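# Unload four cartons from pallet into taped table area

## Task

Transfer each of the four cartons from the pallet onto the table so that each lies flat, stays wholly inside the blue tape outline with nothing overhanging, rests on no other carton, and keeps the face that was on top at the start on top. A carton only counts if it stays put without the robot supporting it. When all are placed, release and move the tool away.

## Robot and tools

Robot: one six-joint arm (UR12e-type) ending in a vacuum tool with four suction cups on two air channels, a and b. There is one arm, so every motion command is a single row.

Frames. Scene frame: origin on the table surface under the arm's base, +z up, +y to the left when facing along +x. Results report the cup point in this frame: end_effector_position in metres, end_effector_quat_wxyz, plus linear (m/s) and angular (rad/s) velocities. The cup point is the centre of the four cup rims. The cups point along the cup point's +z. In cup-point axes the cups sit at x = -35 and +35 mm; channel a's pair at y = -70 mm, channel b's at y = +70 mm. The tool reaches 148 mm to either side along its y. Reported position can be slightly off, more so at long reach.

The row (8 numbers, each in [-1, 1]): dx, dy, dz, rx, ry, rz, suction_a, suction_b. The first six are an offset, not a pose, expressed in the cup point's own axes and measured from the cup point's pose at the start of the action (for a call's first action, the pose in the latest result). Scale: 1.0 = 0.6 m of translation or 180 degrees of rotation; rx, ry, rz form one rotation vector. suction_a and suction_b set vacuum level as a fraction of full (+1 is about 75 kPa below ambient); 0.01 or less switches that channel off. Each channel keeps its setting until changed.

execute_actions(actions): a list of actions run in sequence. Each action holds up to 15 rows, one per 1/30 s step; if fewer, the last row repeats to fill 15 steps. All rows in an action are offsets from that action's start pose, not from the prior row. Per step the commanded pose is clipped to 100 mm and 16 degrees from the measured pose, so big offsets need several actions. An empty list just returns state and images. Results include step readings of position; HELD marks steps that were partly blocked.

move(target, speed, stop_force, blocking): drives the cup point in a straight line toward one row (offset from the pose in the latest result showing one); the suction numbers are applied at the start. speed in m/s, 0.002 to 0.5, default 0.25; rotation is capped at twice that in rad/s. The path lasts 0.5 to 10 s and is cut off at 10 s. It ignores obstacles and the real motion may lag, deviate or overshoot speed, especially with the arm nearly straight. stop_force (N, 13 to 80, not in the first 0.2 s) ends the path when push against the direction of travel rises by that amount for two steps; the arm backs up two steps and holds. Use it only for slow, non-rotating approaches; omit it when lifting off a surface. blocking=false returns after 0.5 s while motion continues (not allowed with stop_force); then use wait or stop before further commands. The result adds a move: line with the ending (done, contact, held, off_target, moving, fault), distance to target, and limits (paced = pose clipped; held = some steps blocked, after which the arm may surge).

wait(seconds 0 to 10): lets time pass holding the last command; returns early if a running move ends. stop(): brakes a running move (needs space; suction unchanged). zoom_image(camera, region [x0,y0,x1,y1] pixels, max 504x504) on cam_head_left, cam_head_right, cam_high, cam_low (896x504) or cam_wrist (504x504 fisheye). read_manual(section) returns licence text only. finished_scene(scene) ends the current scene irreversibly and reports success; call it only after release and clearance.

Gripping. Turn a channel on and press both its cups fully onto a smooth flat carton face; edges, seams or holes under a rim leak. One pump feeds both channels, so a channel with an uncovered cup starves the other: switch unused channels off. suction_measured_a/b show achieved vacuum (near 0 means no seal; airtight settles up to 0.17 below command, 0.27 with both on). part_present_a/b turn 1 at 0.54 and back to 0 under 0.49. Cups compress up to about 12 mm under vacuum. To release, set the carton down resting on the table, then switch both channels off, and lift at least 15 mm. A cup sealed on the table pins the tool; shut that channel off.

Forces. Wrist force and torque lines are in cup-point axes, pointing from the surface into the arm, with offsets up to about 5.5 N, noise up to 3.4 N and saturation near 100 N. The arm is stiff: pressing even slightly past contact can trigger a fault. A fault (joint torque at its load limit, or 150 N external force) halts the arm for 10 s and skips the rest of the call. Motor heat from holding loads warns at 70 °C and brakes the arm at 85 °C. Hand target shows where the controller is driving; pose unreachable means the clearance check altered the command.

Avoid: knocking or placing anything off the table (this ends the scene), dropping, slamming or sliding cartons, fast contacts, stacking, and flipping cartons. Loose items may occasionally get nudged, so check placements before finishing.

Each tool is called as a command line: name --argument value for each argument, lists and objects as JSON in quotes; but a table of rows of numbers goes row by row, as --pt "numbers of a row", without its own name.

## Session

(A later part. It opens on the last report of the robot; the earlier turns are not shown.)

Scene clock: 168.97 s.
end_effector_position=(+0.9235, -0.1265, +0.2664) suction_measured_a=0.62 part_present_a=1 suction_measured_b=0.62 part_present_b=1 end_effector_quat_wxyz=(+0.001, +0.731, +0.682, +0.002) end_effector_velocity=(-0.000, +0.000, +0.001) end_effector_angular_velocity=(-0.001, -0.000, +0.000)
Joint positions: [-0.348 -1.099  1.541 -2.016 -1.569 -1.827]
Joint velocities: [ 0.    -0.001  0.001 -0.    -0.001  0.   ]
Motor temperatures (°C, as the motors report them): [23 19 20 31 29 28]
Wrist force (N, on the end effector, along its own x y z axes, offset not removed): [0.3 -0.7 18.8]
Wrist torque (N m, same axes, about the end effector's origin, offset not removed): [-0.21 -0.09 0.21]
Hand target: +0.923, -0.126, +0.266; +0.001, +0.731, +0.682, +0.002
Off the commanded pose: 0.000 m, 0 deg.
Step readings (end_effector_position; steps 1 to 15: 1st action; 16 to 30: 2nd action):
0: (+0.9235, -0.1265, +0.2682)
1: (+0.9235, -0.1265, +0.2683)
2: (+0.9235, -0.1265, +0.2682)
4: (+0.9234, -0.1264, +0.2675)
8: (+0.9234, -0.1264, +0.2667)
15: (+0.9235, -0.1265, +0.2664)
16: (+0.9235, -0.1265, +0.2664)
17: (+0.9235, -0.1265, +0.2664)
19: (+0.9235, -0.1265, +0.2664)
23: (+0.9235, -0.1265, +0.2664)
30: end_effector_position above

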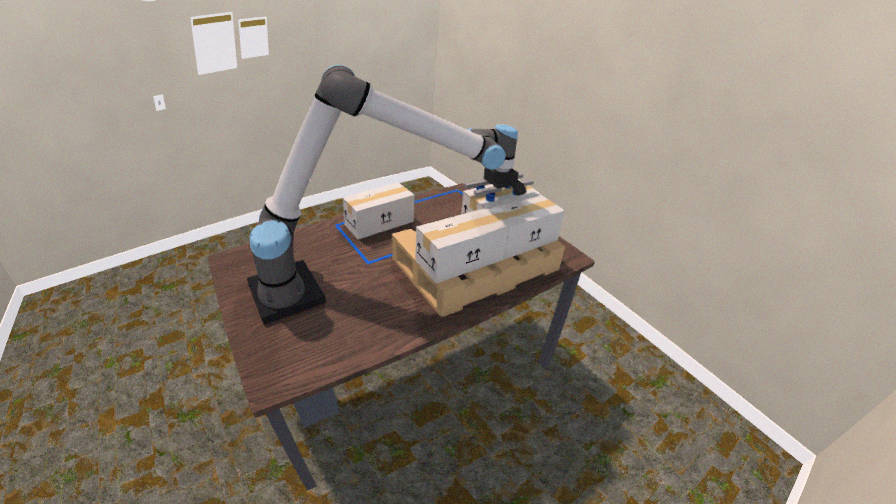

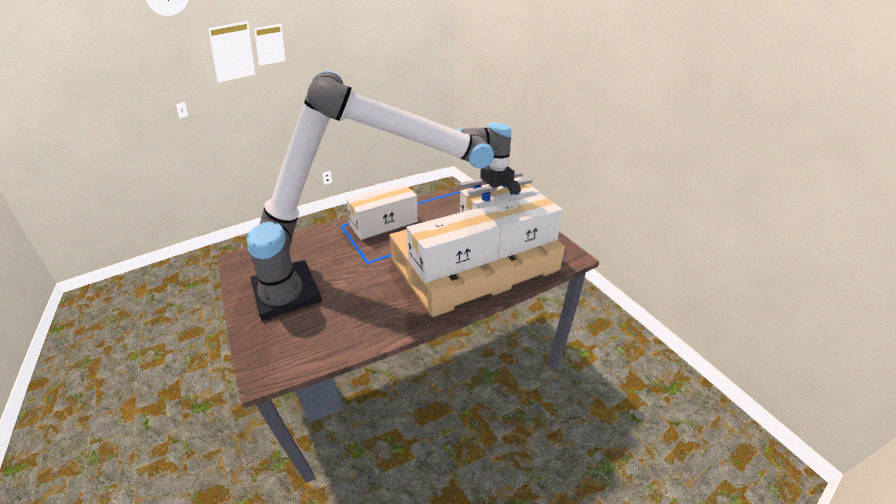

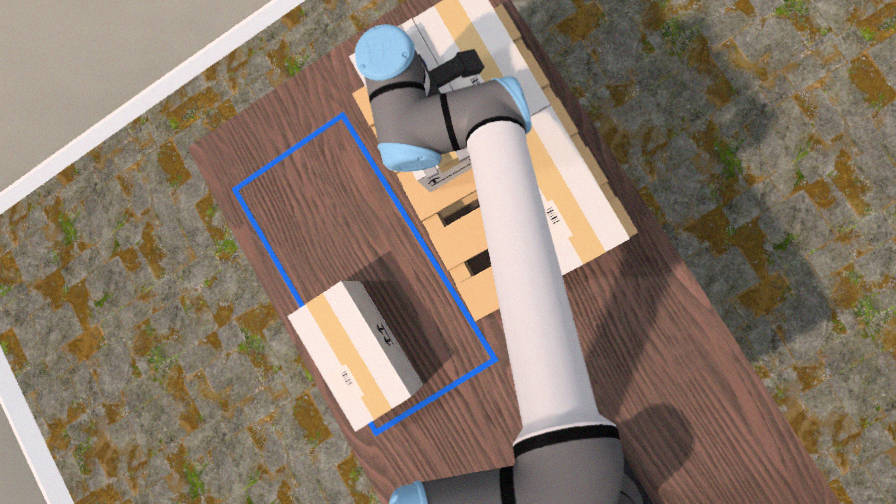

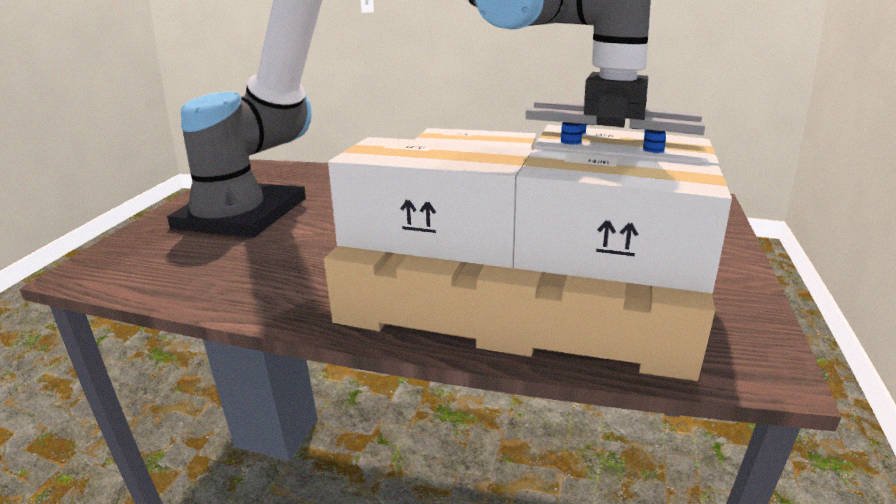

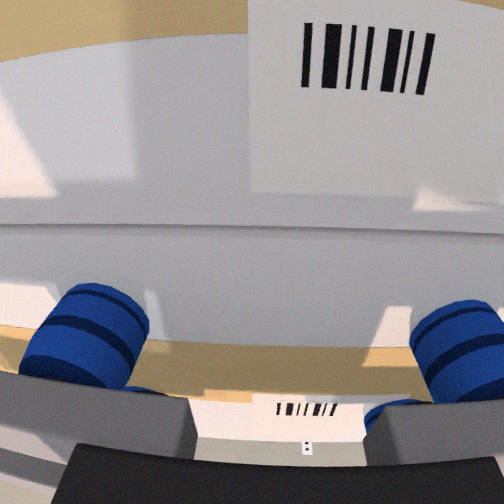

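move --target '[0.005,0,-0.05,0,0,0,1,1]' --speed 0.12

move --target '[0.685,-0.1125,0,0,0,-0.022,1,1]' --speed 0.35

move --target '[0,0,0.257,0,0,0,1,1]' --speed 0.2

Scene clock: 180.40 s.
end_effector_position=(+0.9236, -0.1235, +0.2961) suction_measured_a=0.64 part_present_a=1 suction_measured_b=0.64 part_present_b=1 end_effector_quat_wxyz=(+0.001, +0.731, +0.682, +0.002) end_effector_velocity=(-0.000, +0.002, +0.002) end_effector_angular_velocity=(+0.000, +0.001, +0.001)
Joint positions: [-0.345 -1.119  1.515 -1.97  -1.569 -1.824]
Joint velocities: [ 0.001 -0.002 -0.001  0.005 -0.     0.   ]
Motor temperatures (°C, as the motors report them): [23 19 20 31 29 28]
Wrist force (N, on the end effector, along its own x y z axes, offset not removed): [1.5 -3.2 17.5]
Wrist torque (N m, same axes, about the end effector's origin, offset not removed): [-0.51 -0.27 0.07]
Hand target: +0.924, -0.124, +0.296; +0.001, +0.731, +0.682, +0.002
Off the commanded pose: 0.000 m, 0 deg.
move: done

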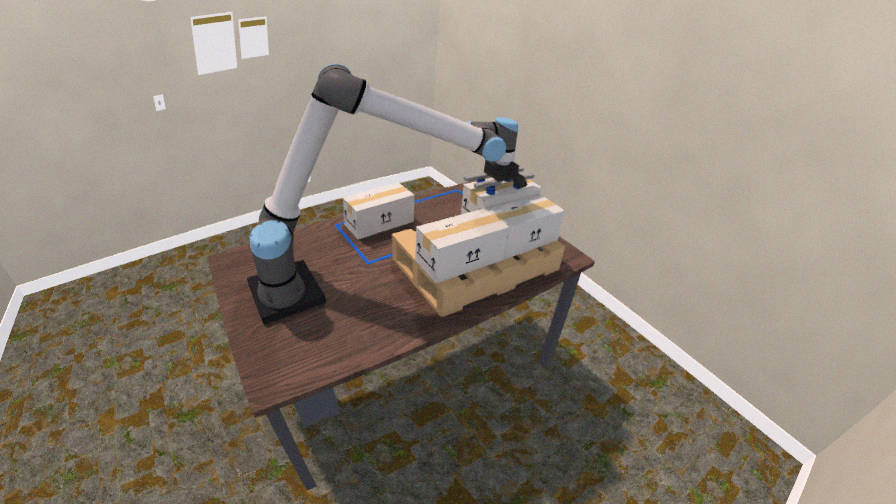

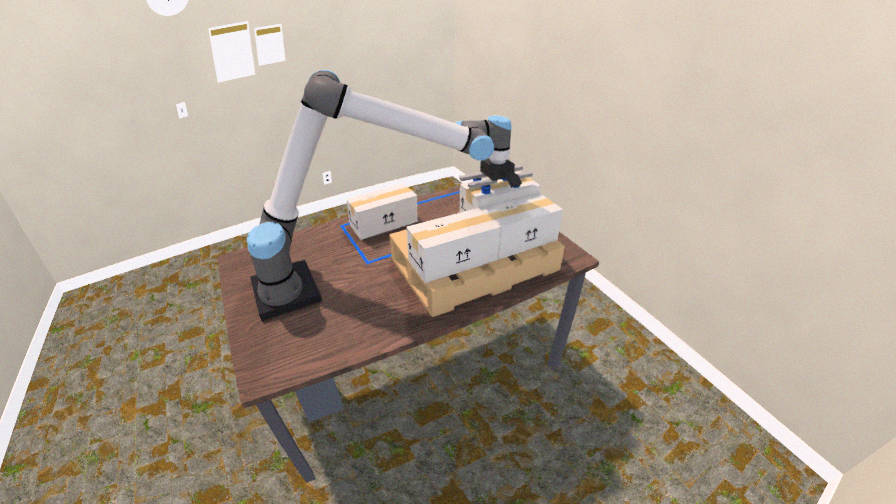

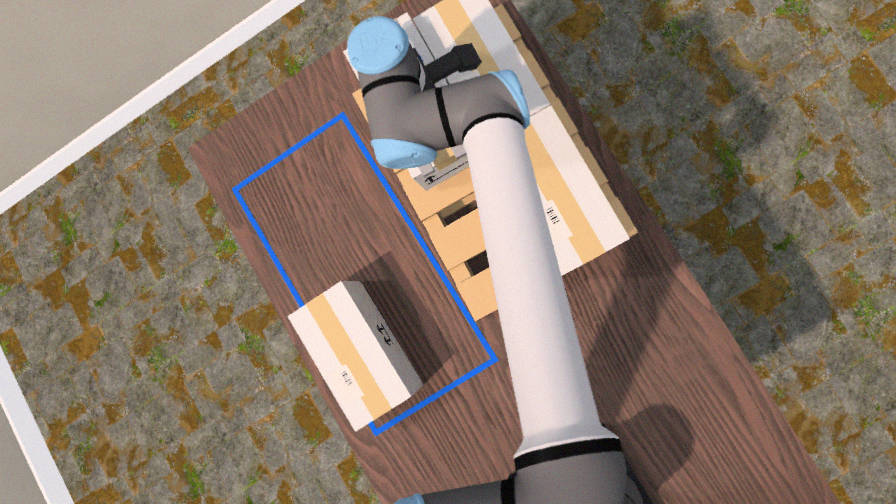

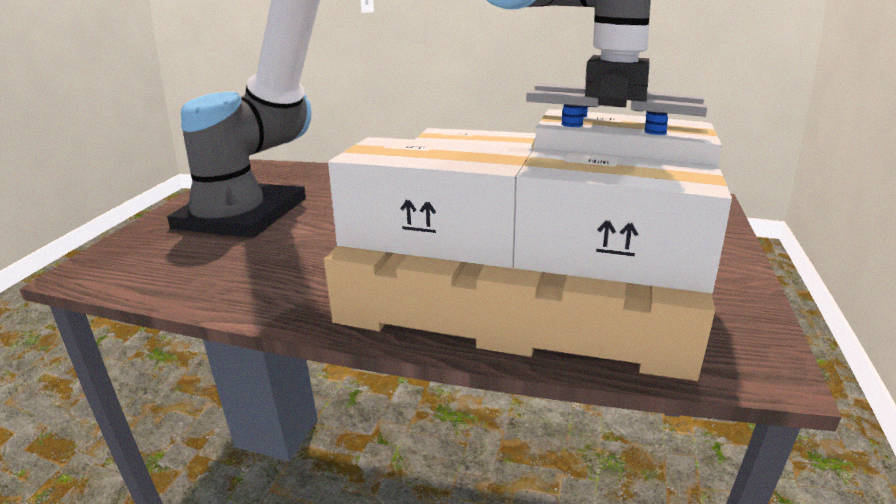

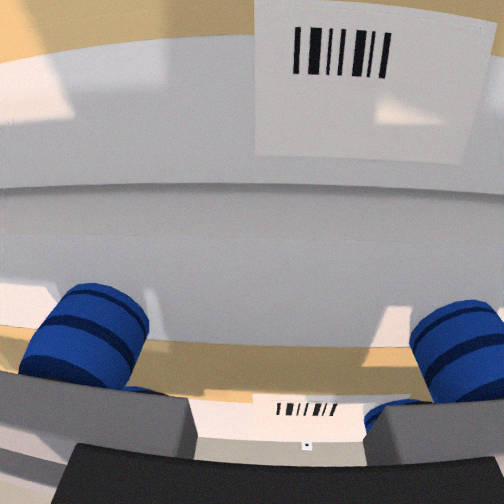

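Scene clock: 182.33 s.
end_effector_position=(+0.8844, +0.2906, +0.2966) suction_measured_a=0.64 part_present_a=1 suction_measured_b=0.64 part_present_b=1 end_effector_quat_wxyz=(+0.001, +0.707, +0.707, +0.002) end_effector_velocity=(+0.000, +0.004, +0.001) end_effector_angular_velocity=(+0.000, -0.001, +0.002)
Joint positions: [ 0.106 -1.121  1.517 -1.971 -1.57  -1.442]
Joint velocities: [ 0.004  0.001 -0.003  0.001 -0.     0.002]
Motor temperatures (°C, as the motors report them): [23 19 20 31 29 28]
Wrist force (N, on the end effector, along its own x y z axes, offset not removed): [-0.1 0.7 19.1]
Wrist torque (N m, same axes, about the end effector's origin, offset not removed): [0.06 -0.07 0.08]
Hand target: +0.884, +0.291, +0.297; +0.001, +0.707, +0.707, +0.002
Off the commanded pose: 0.001 m, 0 deg.
move: done

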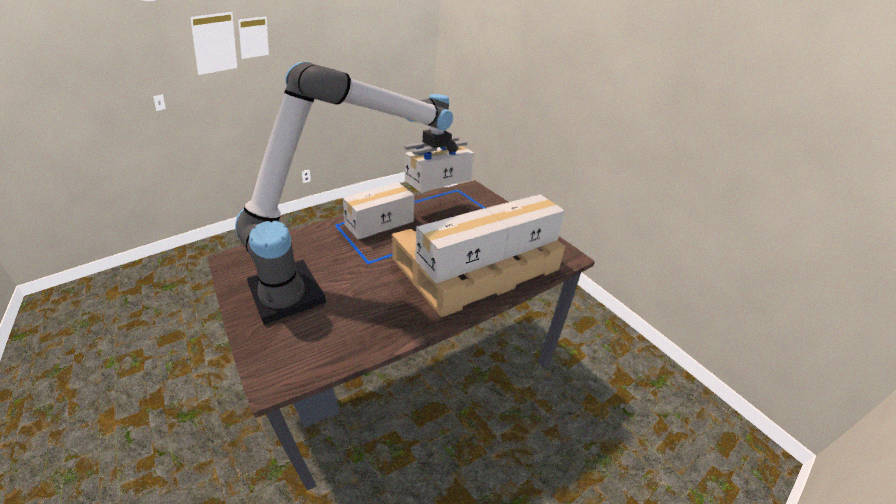

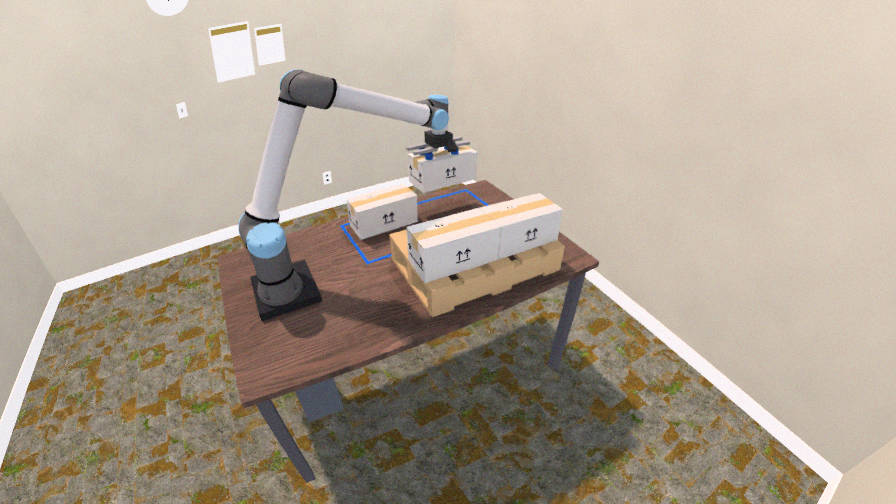

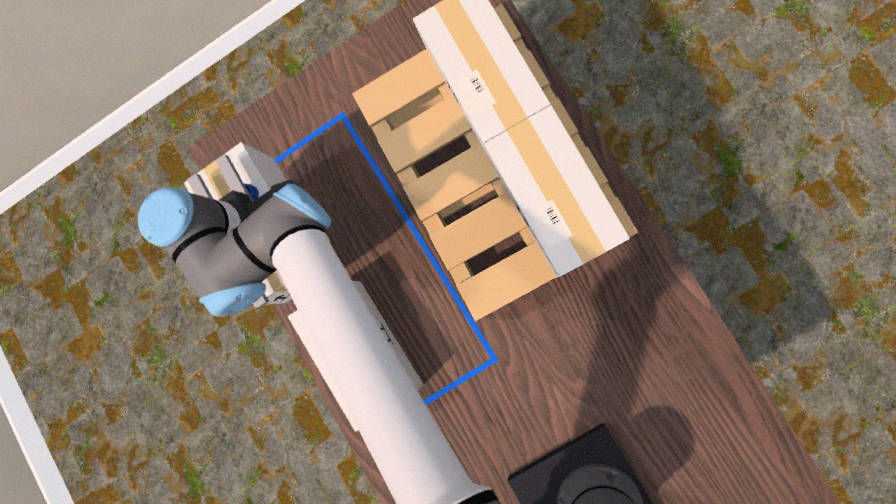

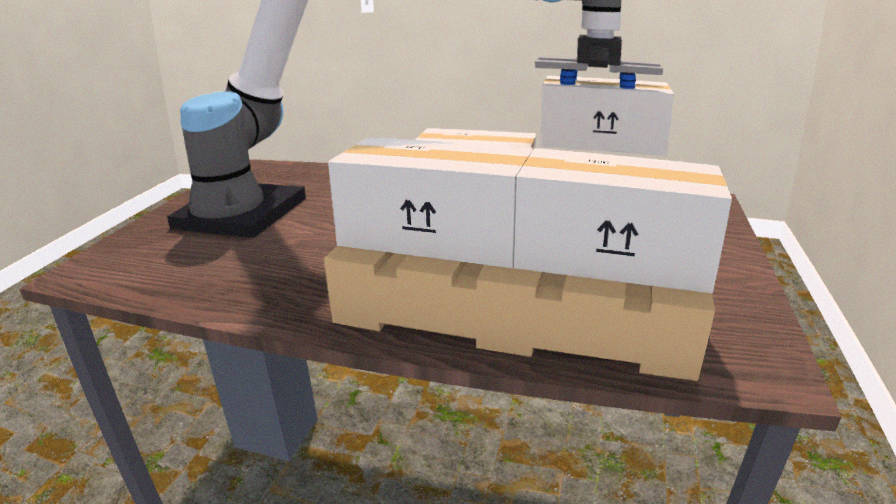

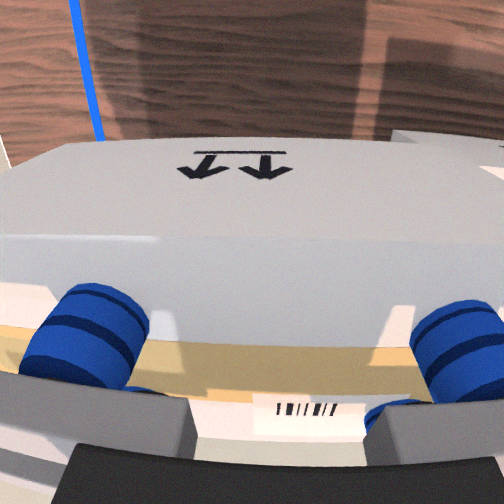

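Scene clock: 183.73 s.
end_effector_position=(+0.8848, +0.2908, +0.1429) suction_measured_a=0.64 part_present_a=1 suction_measured_b=0.64 part_present_b=1 end_effector_quat_wxyz=(+0.001, +0.707, +0.707, +0.002) end_effector_velocity=(+0.001, +0.000, -0.003) end_effector_angular_velocity=(+0.000, -0.001, +0.000)
Joint positions: [ 0.106 -0.997  1.628 -2.206 -1.57  -1.442]
Joint velocities: [ 0.     0.004  0.    -0.005  0.     0.   ]
Motor temperatures (°C, as the motors report them): [23 19 20 31 29 28]
Wrist force (N, on the end effector, along its own x y z axes, offset not removed): [0.7 -2.1 16.8]
Wrist torque (N m, same axes, about the end effector's origin, offset not removed): [-0.38 -0.20 0.12]
Hand target: +0.885, +0.291, +0.142; +0.001, +0.707, +0.707, +0.002
Off the commanded pose: 0.000 m, 0 deg.
move: done

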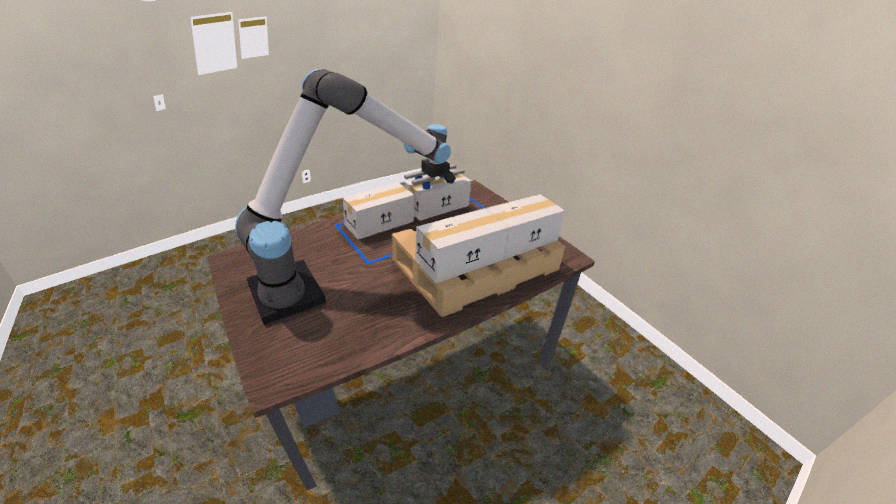

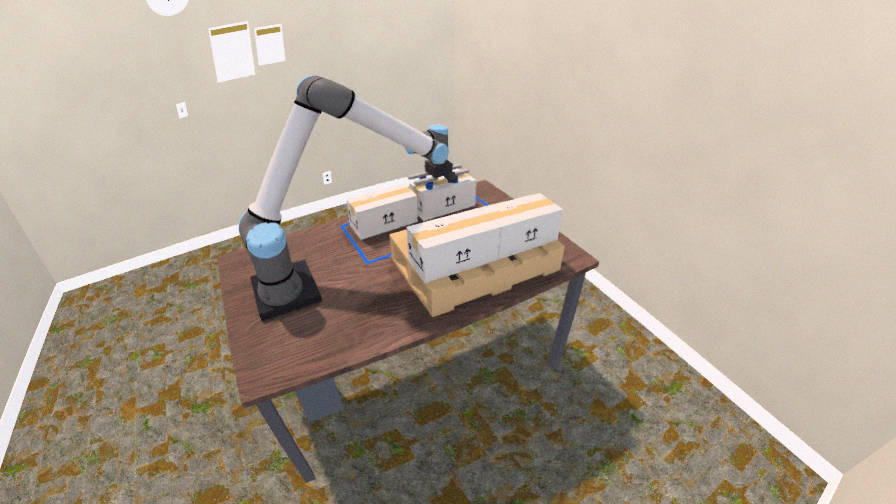

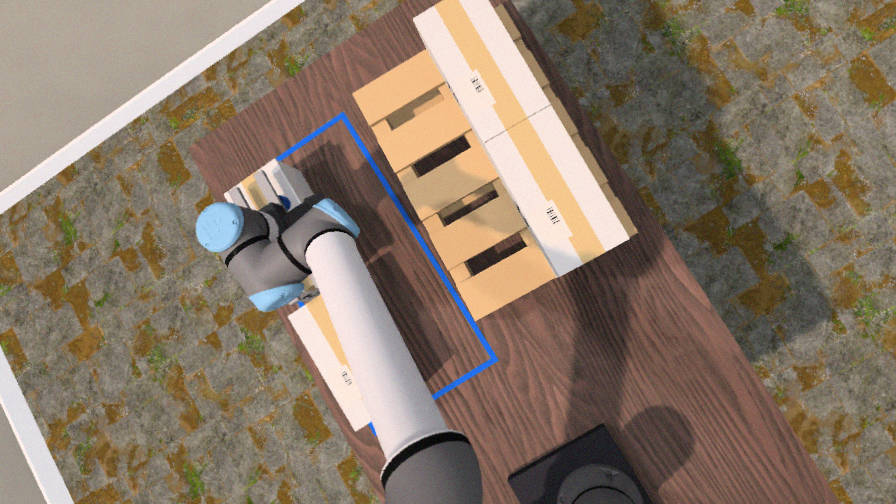

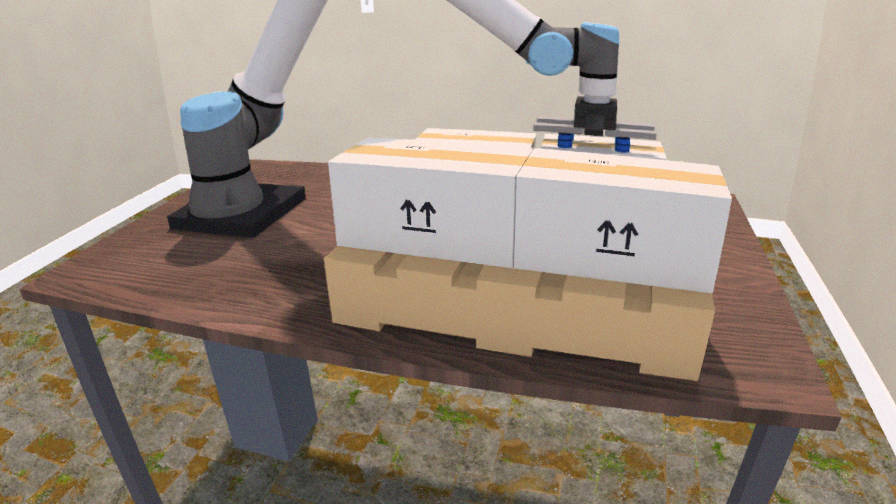

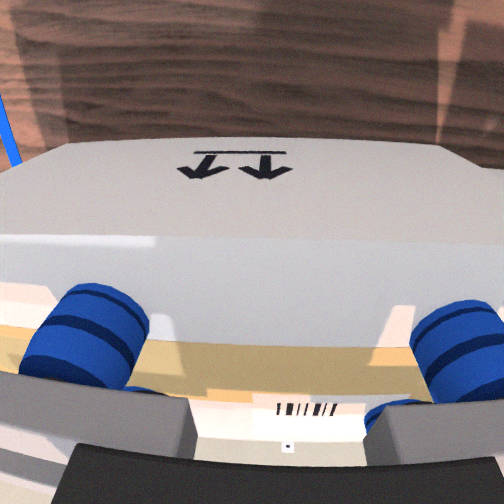

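move --target '[0,0,0.016,0,0,0,1,1]' --speed 0.004 --stop_force 13

Scene clock: 189.33 s.
end_effector_position=(+0.8849, +0.2908, +0.1375) suction_measured_a=0.64 part_present_a=1 suction_measured_b=0.64 part_present_b=1 end_effector_quat_wxyz=(+0.001, +0.707, +0.707, +0.002) end_effector_velocity=(+0.000, -0.001, +0.001) end_effector_angular_velocity=(-0.001, +0.001, -0.001)
Joint positions: [ 0.106 -0.991  1.63  -2.214 -1.57  -1.442]
Joint velocities: [-0.001 -0.001 -0.001  0.002 -0.001  0.   ]
Motor temperatures (°C, as the motors report them): [23 19 20 31 29 28]
Wrist force (N, on the end effector, along its own x y z axes, offset not removed): [6.0 -9.6 -13.4]
Wrist torque (N m, same axes, about the end effector's origin, offset not removed): [2.35 -1.56 0.49]
Hand target: +0.885, +0.291, +0.138; +0.001, +0.707, +0.707, +0.002
Off the commanded pose: 0.004 m, 0 deg.
move: contact

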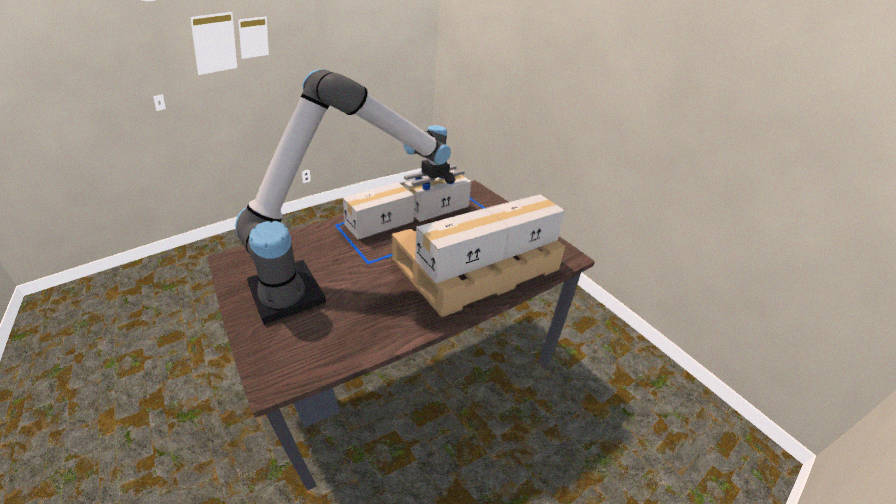

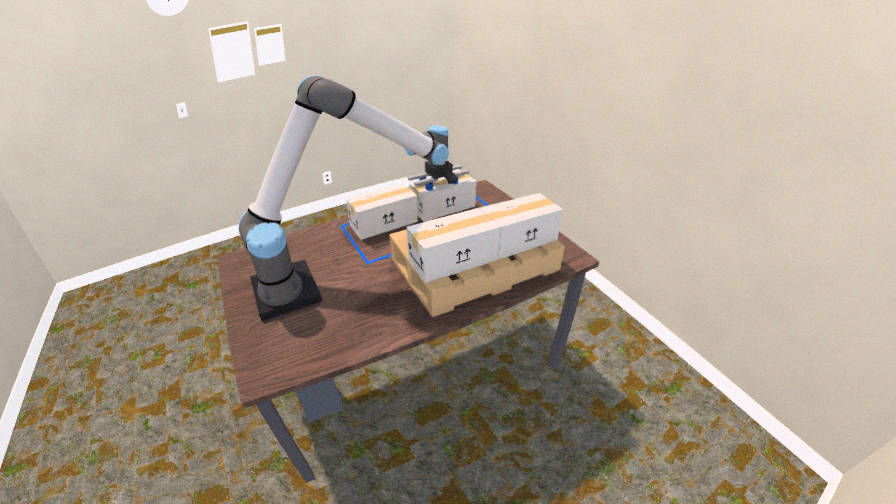

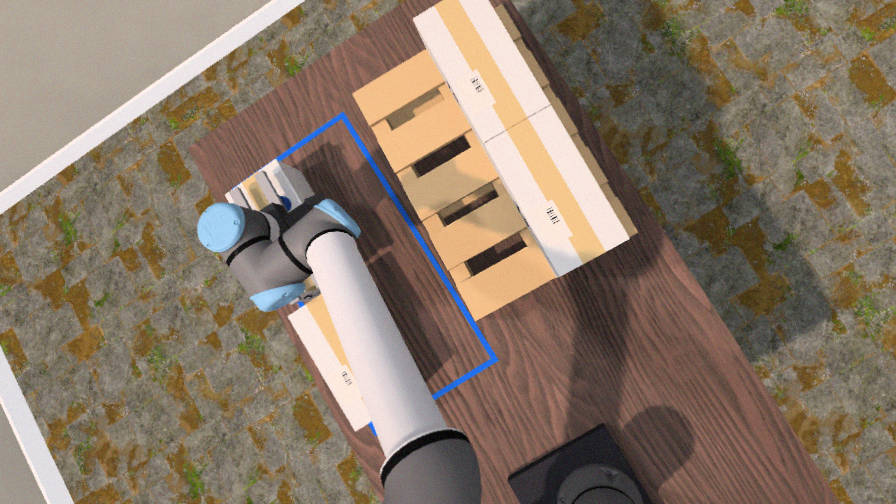

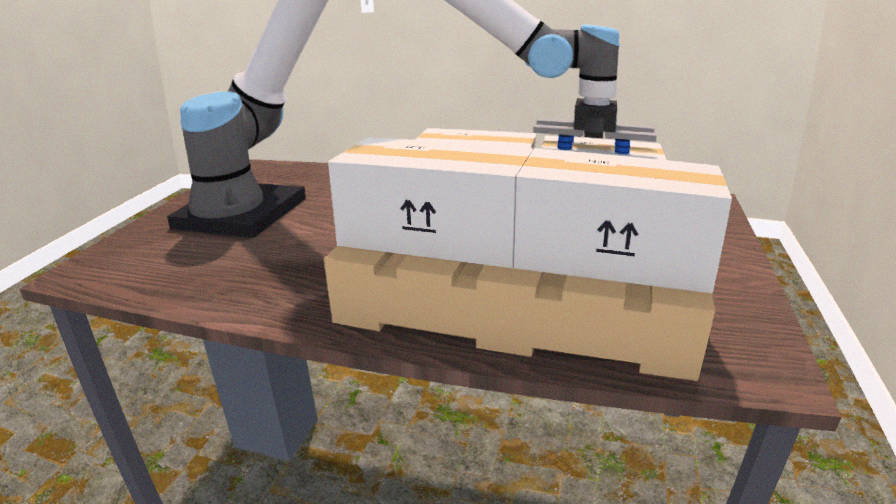

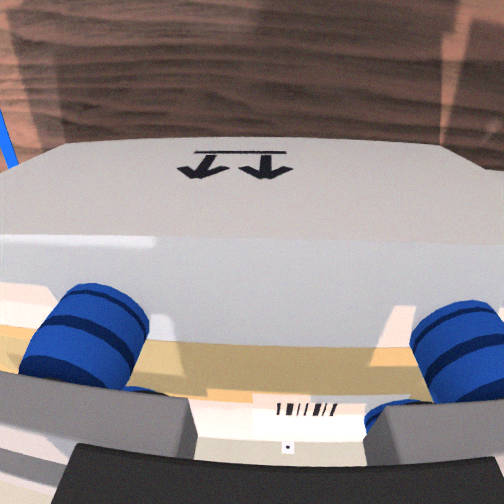

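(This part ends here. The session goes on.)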